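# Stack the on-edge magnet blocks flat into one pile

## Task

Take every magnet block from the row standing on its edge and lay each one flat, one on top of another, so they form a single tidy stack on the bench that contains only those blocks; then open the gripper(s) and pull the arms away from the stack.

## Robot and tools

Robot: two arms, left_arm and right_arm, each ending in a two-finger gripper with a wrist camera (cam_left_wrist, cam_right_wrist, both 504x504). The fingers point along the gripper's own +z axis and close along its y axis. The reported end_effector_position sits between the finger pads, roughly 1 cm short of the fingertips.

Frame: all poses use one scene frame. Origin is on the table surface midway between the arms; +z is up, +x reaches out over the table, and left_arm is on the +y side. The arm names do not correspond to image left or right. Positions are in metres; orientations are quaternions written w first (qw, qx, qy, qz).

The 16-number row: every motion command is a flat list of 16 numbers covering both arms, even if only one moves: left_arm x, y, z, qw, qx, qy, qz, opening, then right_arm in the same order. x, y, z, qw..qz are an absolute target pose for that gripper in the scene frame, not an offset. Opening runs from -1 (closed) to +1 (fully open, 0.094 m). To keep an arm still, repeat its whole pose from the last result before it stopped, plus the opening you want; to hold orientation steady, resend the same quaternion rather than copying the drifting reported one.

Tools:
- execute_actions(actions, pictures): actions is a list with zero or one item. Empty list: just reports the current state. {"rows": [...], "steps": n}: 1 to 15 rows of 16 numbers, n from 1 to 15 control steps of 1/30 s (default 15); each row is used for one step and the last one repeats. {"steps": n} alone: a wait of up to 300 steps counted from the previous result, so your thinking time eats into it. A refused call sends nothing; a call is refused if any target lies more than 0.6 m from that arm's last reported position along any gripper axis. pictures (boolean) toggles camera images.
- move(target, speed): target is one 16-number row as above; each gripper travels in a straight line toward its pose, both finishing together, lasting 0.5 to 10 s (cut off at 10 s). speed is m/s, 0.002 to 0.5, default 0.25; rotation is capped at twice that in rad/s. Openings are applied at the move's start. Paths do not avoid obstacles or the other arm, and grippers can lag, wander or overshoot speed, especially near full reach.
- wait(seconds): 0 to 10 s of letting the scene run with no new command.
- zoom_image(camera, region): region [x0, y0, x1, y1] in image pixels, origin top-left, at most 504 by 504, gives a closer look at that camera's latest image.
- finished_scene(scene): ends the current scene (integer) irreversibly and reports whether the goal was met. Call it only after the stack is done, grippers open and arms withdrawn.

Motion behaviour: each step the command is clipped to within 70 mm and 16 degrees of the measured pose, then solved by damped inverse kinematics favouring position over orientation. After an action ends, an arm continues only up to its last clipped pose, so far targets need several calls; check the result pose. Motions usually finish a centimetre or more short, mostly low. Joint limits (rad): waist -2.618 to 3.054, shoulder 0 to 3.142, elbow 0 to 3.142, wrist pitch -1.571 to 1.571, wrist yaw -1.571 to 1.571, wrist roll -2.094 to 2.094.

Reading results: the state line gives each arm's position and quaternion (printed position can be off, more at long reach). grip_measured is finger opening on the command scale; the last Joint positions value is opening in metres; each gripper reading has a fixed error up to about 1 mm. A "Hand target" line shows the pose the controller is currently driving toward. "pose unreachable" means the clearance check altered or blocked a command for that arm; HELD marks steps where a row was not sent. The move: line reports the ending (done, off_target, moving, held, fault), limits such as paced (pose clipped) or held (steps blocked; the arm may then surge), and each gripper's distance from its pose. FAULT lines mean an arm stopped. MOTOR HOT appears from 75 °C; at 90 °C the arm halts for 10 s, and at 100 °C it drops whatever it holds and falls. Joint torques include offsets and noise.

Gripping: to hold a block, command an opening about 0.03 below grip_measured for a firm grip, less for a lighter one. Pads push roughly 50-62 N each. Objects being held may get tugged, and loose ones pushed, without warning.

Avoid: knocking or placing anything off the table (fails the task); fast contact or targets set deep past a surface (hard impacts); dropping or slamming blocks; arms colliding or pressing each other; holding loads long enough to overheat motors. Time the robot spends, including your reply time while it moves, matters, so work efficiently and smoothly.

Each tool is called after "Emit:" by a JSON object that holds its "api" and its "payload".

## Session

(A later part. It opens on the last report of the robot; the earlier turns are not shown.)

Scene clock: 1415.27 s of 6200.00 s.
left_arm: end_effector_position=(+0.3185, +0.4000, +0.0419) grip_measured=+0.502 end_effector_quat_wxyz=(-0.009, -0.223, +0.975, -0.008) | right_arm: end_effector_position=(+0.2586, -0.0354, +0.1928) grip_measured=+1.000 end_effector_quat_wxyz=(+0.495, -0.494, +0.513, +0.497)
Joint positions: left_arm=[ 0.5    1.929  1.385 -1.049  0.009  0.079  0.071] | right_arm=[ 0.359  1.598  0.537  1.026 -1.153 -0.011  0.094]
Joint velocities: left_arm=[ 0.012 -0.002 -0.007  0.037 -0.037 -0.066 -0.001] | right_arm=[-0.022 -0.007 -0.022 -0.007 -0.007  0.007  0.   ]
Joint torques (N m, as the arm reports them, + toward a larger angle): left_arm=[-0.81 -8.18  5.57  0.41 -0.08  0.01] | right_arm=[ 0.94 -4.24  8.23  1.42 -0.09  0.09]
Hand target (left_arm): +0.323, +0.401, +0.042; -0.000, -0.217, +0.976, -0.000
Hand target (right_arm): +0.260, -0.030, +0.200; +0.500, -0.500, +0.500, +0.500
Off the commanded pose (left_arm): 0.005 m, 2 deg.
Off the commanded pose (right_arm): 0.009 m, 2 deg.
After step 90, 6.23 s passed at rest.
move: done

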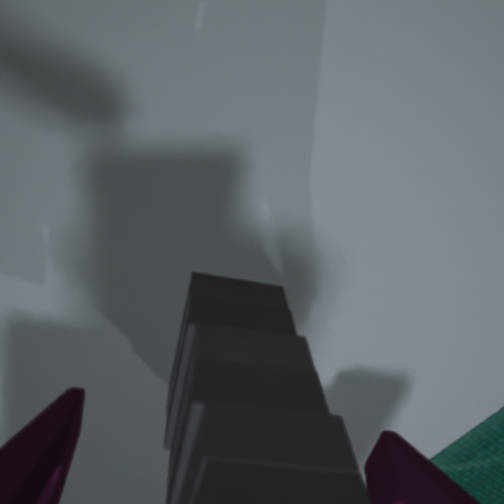

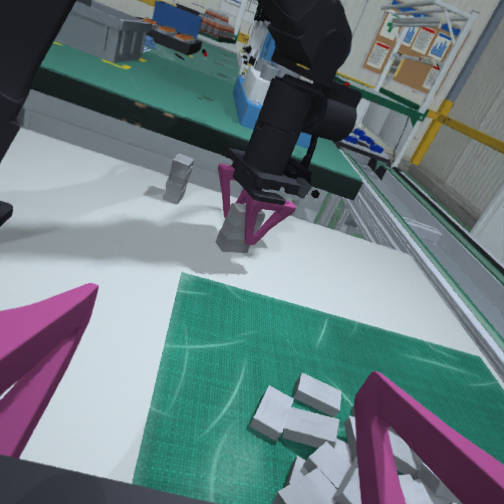

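Emit:
{"api": "move", "payload": {"target": [0.3235,0.4015,0.019,0,-0.2164,0.9763,0,0.5,0.26,-0.03,0.20,0.5,-0.5,0.5,0.5,1], "speed": 0.03}}

Emit:
{"api": "zoom_image", "payload": {"camera": "cam_right_wrist", "region": [190,130,330,270]}}

Scene clock: 1420.67 s of 6200.00 s.
left_arm: end_effector_position=(+0.3190, +0.4002, +0.0198) grip_measured=+0.502 end_effector_quat_wxyz=(-0.008, -0.223, +0.975, -0.007) | right_arm: end_effector_position=(+0.2586, -0.0354, +0.1928) grip_measured=+1.000 end_effector_quat_wxyz=(+0.495, -0.494, +0.513, +0.497)
Joint positions: left_arm=[ 0.5    1.957  1.33  -0.964  0.009  0.079  0.071] | right_arm=[ 0.359  1.598  0.537  1.026 -1.153 -0.011  0.094]
Joint velocities: left_arm=[-0.007  0.022 -0.012 -0.066  0.022 -0.022 -0.   ] | right_arm=[-0.002  0.017 -0.012 -0.007  0.066 -0.022  0.   ]
Joint torques (N m, as the arm reports them, + toward a larger angle): left_arm=[-0.71 -8.12  5.25  0.45 -0.09  0.03] | right_arm=[ 0.89 -4.4   8.28  1.39 -0.09  0.11]
Hand target (left_arm): +0.324, +0.402, +0.019; +0.000, -0.217, +0.976, -0.000
Hand target (right_arm): +0.260, -0.030, +0.200; +0.500, -0.500, +0.500, +0.500
Off the commanded pose (left_arm): 0.005 m, 1 deg.
Off the commanded pose (right_arm): 0.009 m, 2 deg.
After step 90, 1.27 s passed at rest.
move: done

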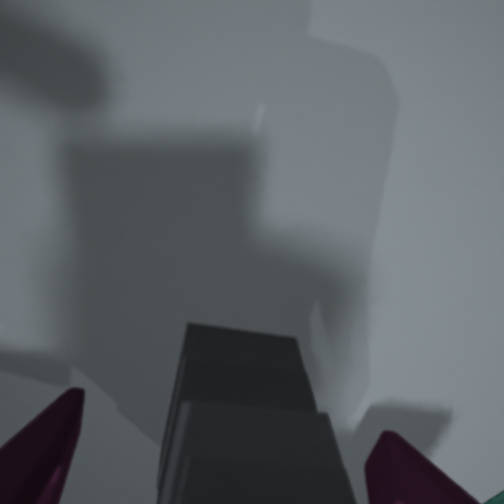

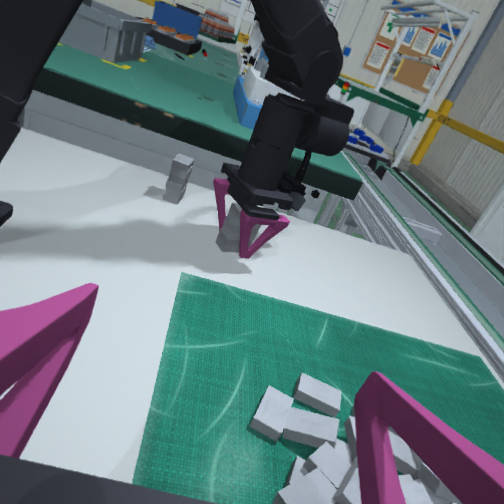

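Region (190, 130, 330, 270) of cam_right_wrist's 504x504 image, scaled by 3.600, with more detail than that image has.

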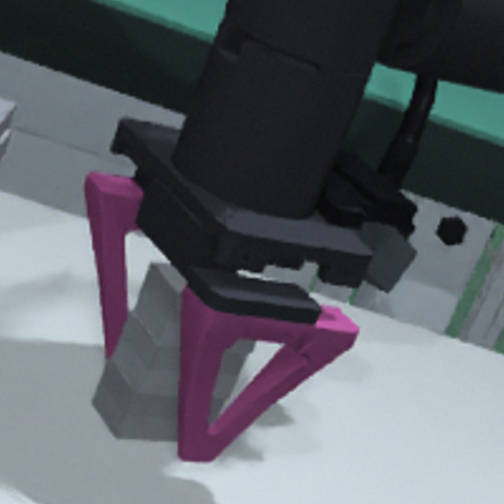

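Emit:
{"api": "execute_actions", "payload": {"actions": [{"rows":[[0.3235,0.4015,0.019,0,-0.2164,0.9763,0,0.3,0.26,-0.03,0.20,0.5,-0.5,0.5,0.5,1],[0.3235,0.4015,0.019,0,-0.2164,0.9763,0,0.2,0.26,-0.03,0.20,0.5,-0.5,0.5,0.5,1],[0.3235,0.4015,0.019,0,-0.2164,0.9763,0,0.1,0.26,-0.03,0.20,0.5,-0.5,0.5,0.5,1],[0.3235,0.4015,0.019,0,-0.2164,0.9763,0,0.0,0.26,-0.03,0.20,0.5,-0.5,0.5,0.5,1],[0.3235,0.4015,0.019,0,-0.2164,0.9763,0,-0.05,0.26,-0.03,0.20,0.5,-0.5,0.5,0.5,1],[0.3235,0.4015,0.019,0,-0.2164,0.9763,0,-0.1,0.26,-0.03,0.20,0.5,-0.5,0.5,0.5,1],[0.3235,0.4015,0.019,0,-0.2164,0.9763,0,-0.15,0.26,-0.03,0.20,0.5,-0.5,0.5,0.5,1],[0.3235,0.4015,0.019,0,-0.2164,0.9763,0,-0.2,0.26,-0.03,0.20,0.5,-0.5,0.5,0.5,1],[0.3235,0.4015,0.019,0,-0.2164,0.9763,0,-0.25,0.26,-0.03,0.20,0.5,-0.5,0.5,0.5,1]],"steps":15}]}}

Scene clock: 1427.33 s of 6200.00 s.
left_arm: end_effector_position=(+0.3194, +0.4005, +0.0198) grip_measured=-0.247 end_effector_quat_wxyz=(-0.007, -0.223, +0.975, -0.007) | right_arm: end_effector_position=(+0.2586, -0.0354, +0.1928) grip_measured=+1.000 end_effector_quat_wxyz=(+0.495, -0.494, +0.513, +0.497)
Joint positions: left_arm=[ 0.5    1.957  1.33  -0.962  0.009  0.079  0.035] | right_arm=[ 0.359  1.598  0.537  1.026 -1.153 -0.011  0.094]
Joint velocities: left_arm=[ 0.012 -0.012  0.002 -0.051 -0.022 -0.007 -0.001] | right_arm=[ 0.012 -0.007 -0.017 -0.051  0.022  0.022  0.   ]
Joint torques (N m, as the arm reports them, + toward a larger angle): left_arm=[-0.79 -8.2   5.26  0.39 -0.08  0.02] | right_arm=[ 0.92 -4.35  8.22  1.41 -0.1   0.11]
Hand target (left_arm): +0.323, +0.401, +0.019; -0.000, -0.217, +0.976, -0.000
Hand target (right_arm): +0.260, -0.030, +0.200; +0.500, -0.500, +0.500, +0.500
Off the commanded pose (left_arm): 0.004 m, 1 deg.
Off the commanded pose (right_arm): 0.009 m, 2 deg.
Steps of this call (steps 1 to 90: nothing new was sent; then 3.17 s passed at rest; steps 91 to 105: all 15 steps of this action). Readings (end_effector_position):
91: left_arm (+0.3194, +0.4005, +0.0198) | right_arm (+0.2586, -0.0354, +0.1928)
92: left_arm (+0.3194, +0.4005, +0.0198) | right_arm (+0.2586, -0.0354, +0.1928)
94: left_arm (+0.3194, +0.4005, +0.0198) | right_arm (+0.2586, -0.0354, +0.1928)
98: left_arm (+0.3194, +0.4005, +0.0198) | right_arm (+0.2586, -0.0354, +0.1928)
105: the state above

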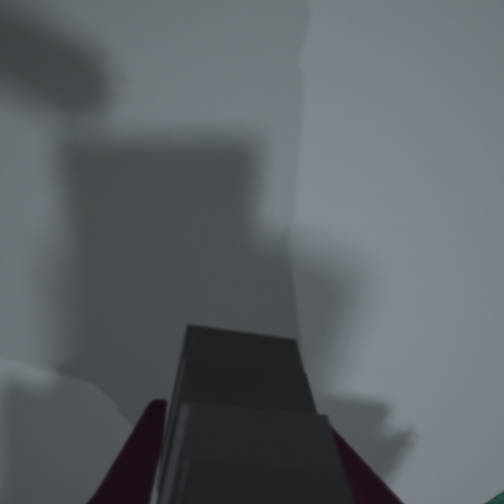

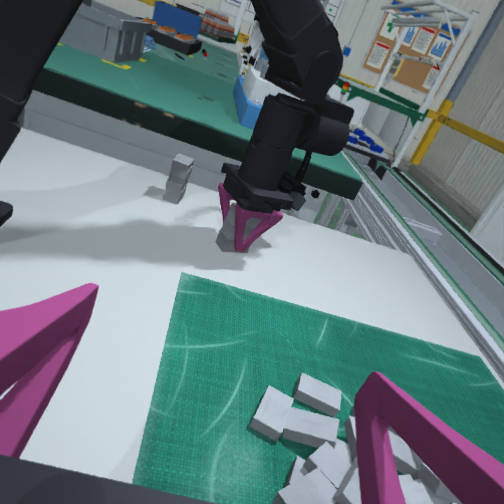

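Now close slowly to squeeze.

Emit:
{"api": "execute_actions", "payload": {"actions": [{"rows":[[0.3235,0.4015,0.019,0,-0.2164,0.9763,0,-0.27,0.26,-0.03,0.20,0.5,-0.5,0.5,0.5,1],[0.3235,0.4015,0.019,0,-0.2164,0.9763,0,-0.29,0.26,-0.03,0.20,0.5,-0.5,0.5,0.5,1],[0.3235,0.4015,0.019,0,-0.2164,0.9763,0,-0.31,0.26,-0.03,0.20,0.5,-0.5,0.5,0.5,1],[0.3235,0.4015,0.019,0,-0.2164,0.9763,0,-0.33,0.26,-0.03,0.20,0.5,-0.5,0.5,0.5,1],[0.3235,0.4015,0.019,0,-0.2164,0.9763,0,-0.35,0.26,-0.03,0.20,0.5,-0.5,0.5,0.5,1],[0.3235,0.4015,0.019,0,-0.2164,0.9763,0,-0.37,0.26,-0.03,0.20,0.5,-0.5,0.5,0.5,1],[0.3235,0.4015,0.019,0,-0.2164,0.9763,0,-0.39,0.26,-0.03,0.20,0.5,-0.5,0.5,0.5,1],[0.3235,0.4015,0.019,0,-0.2164,0.9763,0,-0.40,0.26,-0.03,0.20,0.5,-0.5,0.5,0.5,1],[0.3235,0.4015,0.019,0,-0.2164,0.9763,0,-0.41,0.26,-0.03,0.20,0.5,-0.5,0.5,0.5,1],[0.3235,0.4015,0.019,0,-0.2164,0.9763,0,-0.42,0.26,-0.03,0.20,0.5,-0.5,0.5,0.5,1],[0.3235,0.4015,0.019,0,-0.2164,0.9763,0,-0.43,0.26,-0.03,0.20,0.5,-0.5,0.5,0.5,1],[0.3235,0.4015,0.019,0,-0.2164,0.9763,0,-0.44,0.26,-0.03,0.20,0.5,-0.5,0.5,0.5,1]],"steps":15}]}}

Scene clock: 1435.47 s of 6200.00 s.
left_arm: end_effector_position=(+0.3185, +0.4026, +0.0198) grip_measured=-0.437 end_effector_quat_wxyz=(-0.009, -0.223, +0.975, -0.000) | right_arm: end_effector_position=(+0.2586, -0.0354, +0.1928) grip_measured=+1.000 end_effector_quat_wxyz=(+0.495, -0.494, +0.513, +0.497)
Joint positions: left_arm=[ 0.5    1.957  1.33  -0.961 -0.004  0.079  0.026] | right_arm=[ 0.359  1.598  0.537  1.026 -1.153 -0.011  0.094]
Joint velocities: left_arm=[-0.012  0.022 -0.017 -0.051  0.037 -0.022 -0.   ] | right_arm=[-0.012  0.012  0.002  0.051 -0.037  0.051  0.   ]
Joint torques (N m, as the arm reports them, + toward a larger angle): left_arm=[-0.78 -8.19  5.26  0.39  0.05  0.04] | right_arm=[ 0.9  -4.41  8.24  1.41 -0.08  0.09]
Hand target (left_arm): +0.323, +0.401, +0.019; -0.000, -0.217, +0.976, -0.000
Hand target (right_arm): +0.260, -0.030, +0.200; +0.500, -0.500, +0.500, +0.500
Off the commanded pose (left_arm): 0.005 m, 1 deg.
Off the commanded pose (right_arm): 0.009 m, 2 deg.
Steps of this call (steps 1 to 90: nothing new was sent; then 4.63 s passed at rest; steps 91 to 105: all 15 steps of this action). Readings (end_effector_position):
91: left_arm (+0.3194, +0.4005, +0.0198) | right_arm (+0.2586, -0.0354, +0.1928)
92: left_arm (+0.3194, +0.4005, +0.0198) | right_arm (+0.2586, -0.0354, +0.1928)
94: left_arm (+0.3194, +0.4005, +0.0198) | right_arm (+0.2586, -0.0354, +0.1928)
98: left_arm (+0.3188, +0.4018, +0.0198) | right_arm (+0.2586, -0.0354, +0.1928)
105: the state above

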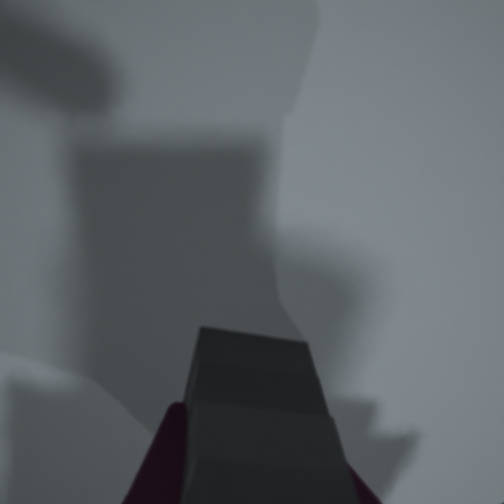

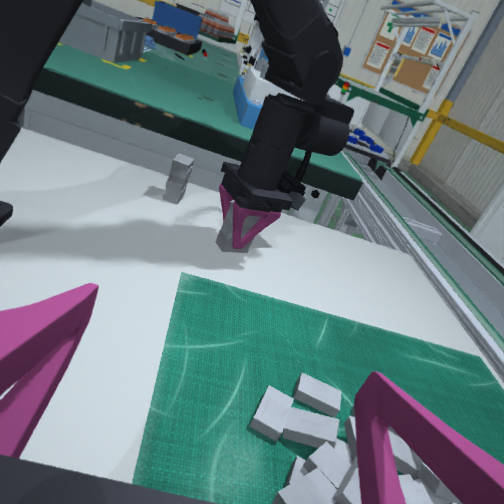

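Emit:
{"api": "execute_actions", "payload": {"actions": [{"rows":[[0.3235,0.4015,0.019,0,-0.2164,0.9763,0,-0.445,0.26,-0.03,0.20,0.5,-0.5,0.5,0.5,1],[0.3235,0.4015,0.019,0,-0.2164,0.9763,0,-0.45,0.26,-0.03,0.20,0.5,-0.5,0.5,0.5,1],[0.3235,0.4015,0.019,0,-0.2164,0.9763,0,-0.455,0.26,-0.03,0.20,0.5,-0.5,0.5,0.5,1],[0.3235,0.4015,0.019,0,-0.2164,0.9763,0,-0.46,0.26,-0.03,0.20,0.5,-0.5,0.5,0.5,1],[0.3235,0.4015,0.019,0,-0.2164,0.9763,0,-0.465,0.26,-0.03,0.20,0.5,-0.5,0.5,0.5,1],[0.3235,0.4015,0.019,0,-0.2164,0.9763,0,-0.47,0.26,-0.03,0.20,0.5,-0.5,0.5,0.5,1],[0.3235,0.4015,0.019,0,-0.2164,0.9763,0,-0.475,0.26,-0.03,0.20,0.5,-0.5,0.5,0.5,1],[0.3235,0.4015,0.019,0,-0.2164,0.9763,0,-0.48,0.26,-0.03,0.20,0.5,-0.5,0.5,0.5,1],[0.3235,0.4015,0.019,0,-0.2164,0.9763,0,-0.485,0.26,-0.03,0.20,0.5,-0.5,0.5,0.5,1],[0.3235,0.4015,0.019,0,-0.2164,0.9763,0,-0.49,0.26,-0.03,0.20,0.5,-0.5,0.5,0.5,1],[0.3235,0.4015,0.019,0,-0.2164,0.9763,0,-0.495,0.26,-0.03,0.20,0.5,-0.5,0.5,0.5,1],[0.3235,0.4015,0.019,0,-0.2164,0.9763,0,-0.50,0.26,-0.03,0.20,0.5,-0.5,0.5,0.5,1],[0.3235,0.4015,0.019,0,-0.2164,0.9763,0,-0.505,0.26,-0.03,0.20,0.5,-0.5,0.5,0.5,1],[0.3235,0.4015,0.019,0,-0.2164,0.9763,0,-0.51,0.26,-0.03,0.20,0.5,-0.5,0.5,0.5,1]],"steps":15}]}}

Scene clock: 1445.80 s of 6200.00 s.
left_arm: end_effector_position=(+0.3185, +0.4027, +0.0198) grip_measured=-0.467 end_effector_quat_wxyz=(-0.008, -0.223, +0.975, -0.000) | right_arm: end_effector_position=(+0.2586, -0.0354, +0.1928) grip_measured=+1.000 end_effector_quat_wxyz=(+0.495, -0.494, +0.513, +0.497)
Joint positions: left_arm=[ 0.5    1.957  1.33  -0.961 -0.005  0.079  0.025] | right_arm=[ 0.359  1.598  0.537  1.026 -1.153 -0.011  0.094]
Joint velocities: left_arm=[-0.007 -0.002  0.002 -0.037  0.007  0.066  0.   ] | right_arm=[-0.007 -0.017 -0.002 -0.007  0.022 -0.037  0.   ]
Joint torques (N m, as the arm reports them, + toward a larger angle): left_arm=[-0.81 -8.17  5.33  0.38  0.03  0.  ] | right_arm=[ 0.93 -4.39  8.24  1.41 -0.1   0.11]
Hand target (left_arm): +0.324, +0.401, +0.019; +0.000, -0.216, +0.976, -0.000
Hand target (right_arm): +0.260, -0.030, +0.200; +0.500, -0.500, +0.500, +0.500
Off the commanded pose (left_arm): 0.005 m, 1 deg.
Off the commanded pose (right_arm): 0.009 m, 2 deg.
Steps of this call (steps 1 to 90: nothing new was sent; then 6.83 s passed at rest; steps 91 to 105: all 15 steps of this action). Readings (end_effector_position):
91: left_arm (+0.3186, +0.4027, +0.0198) | right_arm (+0.2586, -0.0354, +0.1928)
92: left_arm (+0.3185, +0.4027, +0.0198) | right_arm (+0.2586, -0.0354, +0.1928)
94: left_arm (+0.3185, +0.4027, +0.0198) | right_arm (+0.2586, -0.0354, +0.1928)
98: left_arm (+0.3185, +0.4027, +0.0198) | right_arm (+0.2586, -0.0354, +0.1928)
105: the state above

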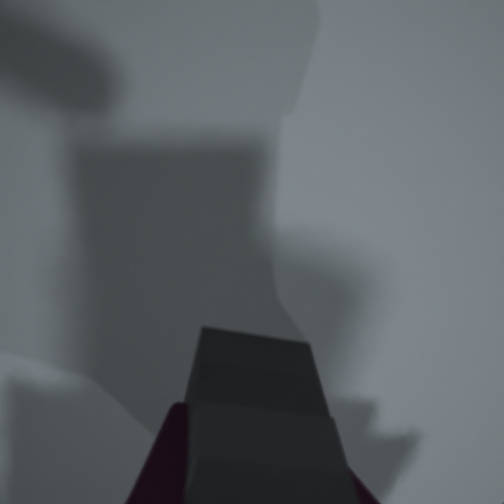

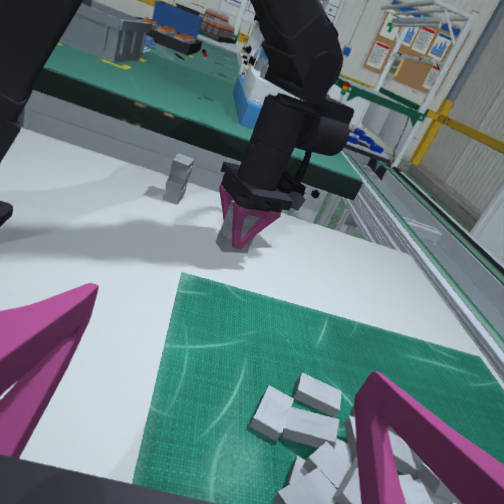

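Emit:
{"api": "execute_actions", "payload": {"actions": [{"rows":[[0.3205,0.4027,0.0205,-0.008,-0.223,0.975,0,-0.46,0.26,-0.03,0.20,0.5,-0.5,0.5,0.5,1],[0.3205,0.4027,0.0205,-0.008,-0.223,0.975,0,-0.45,0.26,-0.03,0.20,0.5,-0.5,0.5,0.5,1],[0.3205,0.4027,0.0205,-0.008,-0.223,0.975,0,-0.44,0.26,-0.03,0.20,0.5,-0.5,0.5,0.5,1],[0.3205,0.4027,0.0205,-0.008,-0.223,0.975,0,-0.42,0.26,-0.03,0.20,0.5,-0.5,0.5,0.5,1],[0.3205,0.4027,0.0205,-0.008,-0.223,0.975,0,-0.38,0.26,-0.03,0.20,0.5,-0.5,0.5,0.5,1],[0.3205,0.4027,0.0205,-0.008,-0.223,0.975,0,-0.3,0.26,-0.03,0.20,0.5,-0.5,0.5,0.5,1],[0.3205,0.4027,0.0205,-0.008,-0.223,0.975,0,-0.2,0.26,-0.03,0.20,0.5,-0.5,0.5,0.5,1],[0.3205,0.4027,0.0205,-0.008,-0.223,0.975,0,-0.1,0.26,-0.03,0.20,0.5,-0.5,0.5,0.5,1],[0.3205,0.4027,0.0205,-0.008,-0.223,0.975,0,0.0,0.26,-0.03,0.20,0.5,-0.5,0.5,0.5,1],[0.3205,0.4027,0.0205,-0.008,-0.223,0.975,0,0.2,0.26,-0.03,0.20,0.5,-0.5,0.5,0.5,1]],"steps":15}]}}

Scene clock: 1456.90 s of 6200.00 s.
left_arm: end_effector_position=(+0.3185, +0.4028, +0.0198) grip_measured=+0.197 end_effector_quat_wxyz=(-0.008, -0.223, +0.975, -0.000) | right_arm: end_effector_position=(+0.2586, -0.0354, +0.1928) grip_measured=+1.000 end_effector_quat_wxyz=(+0.495, -0.494, +0.513, +0.497)
Joint positions: left_arm=[ 0.5    1.957  1.33  -0.961 -0.005  0.079  0.056] | right_arm=[ 0.359  1.598  0.537  1.026 -1.153 -0.011  0.094]
Joint velocities: left_arm=[ 0.012 -0.017 -0.007  0.007 -0.066 -0.022 -0.   ] | right_arm=[ 0.017 -0.017 -0.012 -0.022  0.022 -0.022  0.   ]
Joint torques (N m, as the arm reports them, + toward a larger angle): left_arm=[-0.31 -7.82  6.3   0.18  0.   -0.05] | right_arm=[ 0.9  -4.41  8.26  1.41 -0.11  0.11]
Hand target (left_arm): +0.320, +0.403, +0.020; -0.008, -0.223, +0.975, +0.000
Hand target (right_arm): +0.260, -0.030, +0.200; +0.500, -0.500, +0.500, +0.500
Off the commanded pose (left_arm): 0.002 m, 0 deg.
Off the commanded pose (right_arm): 0.009 m, 2 deg.
Steps of this call (steps 1 to 90: nothing new was sent; then 7.60 s passed at rest; steps 91 to 105: all 15 steps of this action). Readings (end_effector_position):
91: left_arm (+0.3185, +0.4028, +0.0198) | right_arm (+0.2586, -0.0354, +0.1928)
92: left_arm (+0.3185, +0.4028, +0.0198) | right_arm (+0.2586, -0.0354, +0.1928)
94: left_arm (+0.3185, +0.4028, +0.0198) | right_arm (+0.2586, -0.0354, +0.1928)
98: left_arm (+0.3185, +0.4028, +0.0198) | right_arm (+0.2586, -0.0354, +0.1928)
105: the state above

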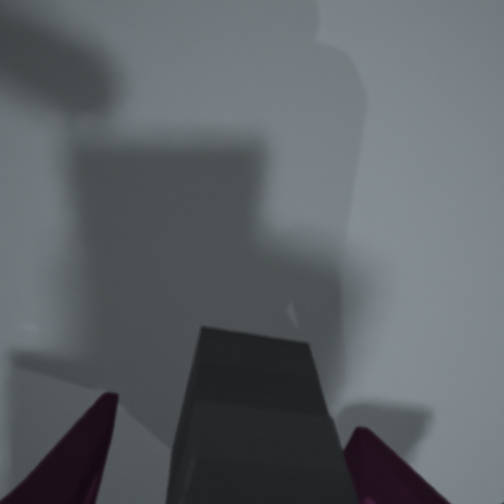

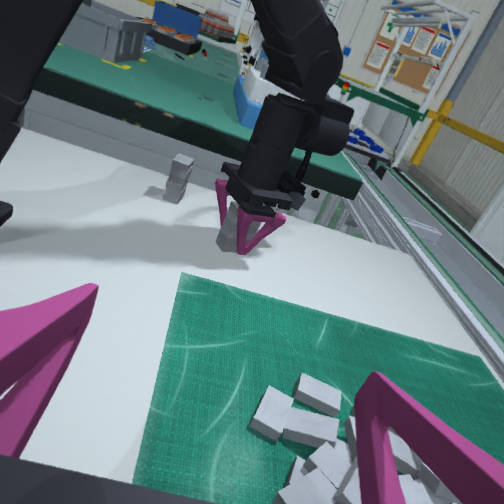

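Edges look straight now. Lift vertically.

Emit:
{"api": "move", "payload": {"target": [0.3205,0.4027,0.15,-0.008,-0.223,0.975,0,0.4,0.26,-0.03,0.20,0.5,-0.5,0.5,0.5,1], "speed": 0.08}}

Emit:
{"api": "zoom_image", "payload": {"camera": "cam_left_wrist", "region": [140,120,340,360]}}

Scene clock: 1461.73 s of 6200.00 s.
left_arm: end_effector_position=(+0.3171, +0.4020, +0.1349) grip_measured=+0.398 end_effector_quat_wxyz=(-0.027, -0.223, +0.974, -0.006) | right_arm: end_effector_position=(+0.2586, -0.0354, +0.1928) grip_measured=+1.000 end_effector_quat_wxyz=(+0.495, -0.494, +0.513, +0.497)
Joint positions: left_arm=[ 0.5    1.917  1.741 -1.45  -0.005  0.079  0.066] | right_arm=[ 0.359  1.598  0.537  1.026 -1.153 -0.011  0.094]
Joint velocities: left_arm=[-0.012 -0.012 -0.022 -0.037 -0.095  0.037  0.   ] | right_arm=[-0.017 -0.007 -0.007 -0.081 -0.081 -0.022  0.   ]
Joint torques (N m, as the arm reports them, + toward a larger angle): left_arm=[ -0.33 -10.01   8.31   0.05   0.01  -0.05] | right_arm=[ 0.92 -4.33  8.22  1.43 -0.09  0.1 ]
Hand target (left_arm): +0.320, +0.402, +0.150; -0.008, -0.223, +0.975, -0.000
Hand target (right_arm): +0.260, -0.030, +0.200; +0.500, -0.500, +0.500, +0.500
Off the commanded pose (left_arm): 0.015 m, 2 deg.
Off the commanded pose (right_arm): 0.009 m, 2 deg.
move: off_target (left_arm)

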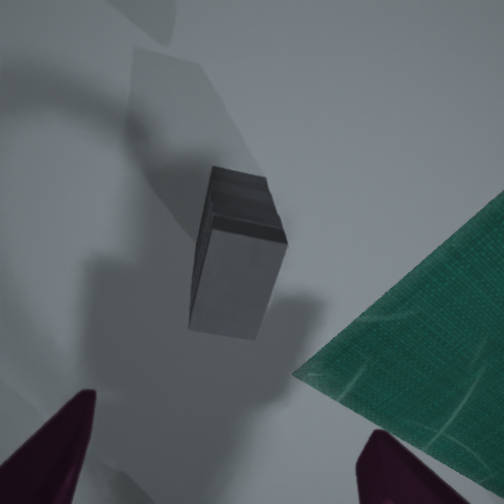

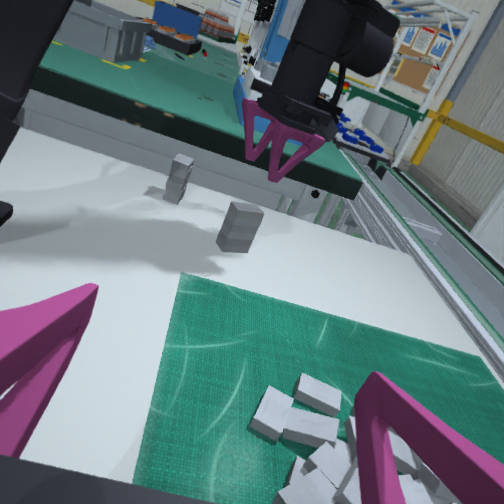

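Region (140, 120, 340, 360) of cam_left_wrist's 504x504 image, scaled by 2.100, with more detail than that image has.

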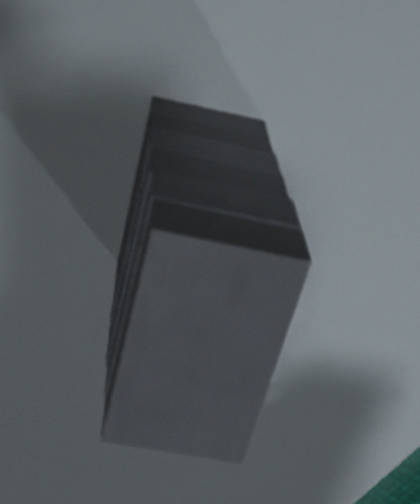

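Emit:
{"api": "move", "payload": {"target": [0.26,0.30,0.18,-0.008,-0.223,0.975,0,0.4,0.26,-0.03,0.20,0.5,-0.5,0.5,0.5,1], "speed": 0.15}}

Scene clock: 1465.70 s of 6200.00 s.
left_arm: end_effector_position=(+0.2642, +0.3041, +0.1762) grip_measured=+0.398 end_effector_quat_wxyz=(-0.011, -0.224, +0.975, +0.001) | right_arm: end_effector_position=(+0.2586, -0.0354, +0.1928) grip_measured=+1.000 end_effector_quat_wxyz=(+0.495, -0.494, +0.513, +0.497)
Joint positions: left_arm=[ 0.275  1.553  1.48  -1.521 -0.004 -0.147  0.066] | right_arm=[ 0.359  1.598  0.537  1.026 -1.153 -0.011  0.094]
Joint velocities: left_arm=[-0.002 -0.022  0.007 -0.022 -0.007  0.022 -0.   ] | right_arm=[ 0.012 -0.002 -0.012 -0.022  0.007  0.037  0.   ]
Joint torques (N m, as the arm reports them, + toward a larger angle): left_arm=[-0.98 -6.67  5.59  0.1  -0.02 -0.06] | right_arm=[ 0.89 -4.29  8.21  1.41 -0.09  0.09]
Hand target (left_arm): +0.261, +0.300, +0.181; -0.007, -0.223, +0.975, +0.001
Hand target (right_arm): +0.260, -0.030, +0.200; +0.500, -0.500, +0.500, +0.500
Off the commanded pose (left_arm): 0.007 m, 0 deg.
Off the commanded pose (right_arm): 0.009 m, 2 deg.
move: done

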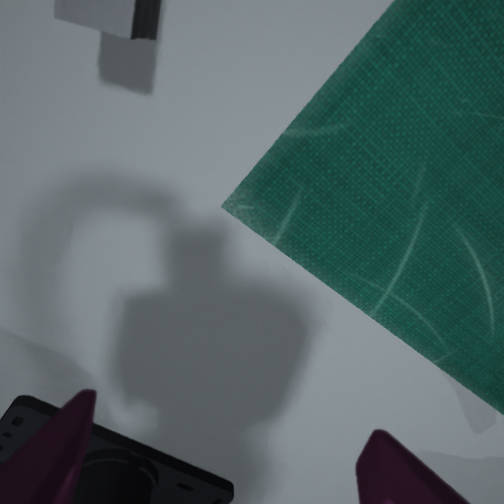

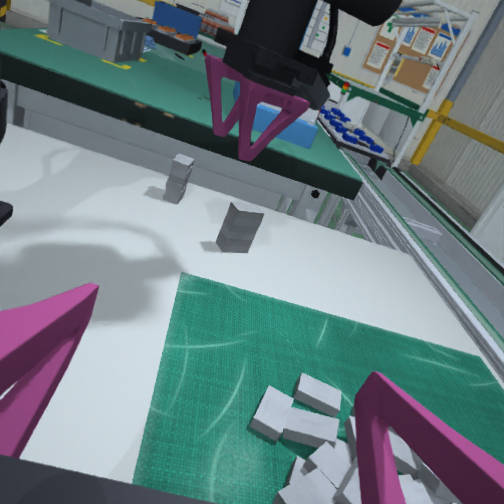

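Emit:
{"api": "finished_scene", "payload": {"scene": 1}}

The scene is finished: the task was done.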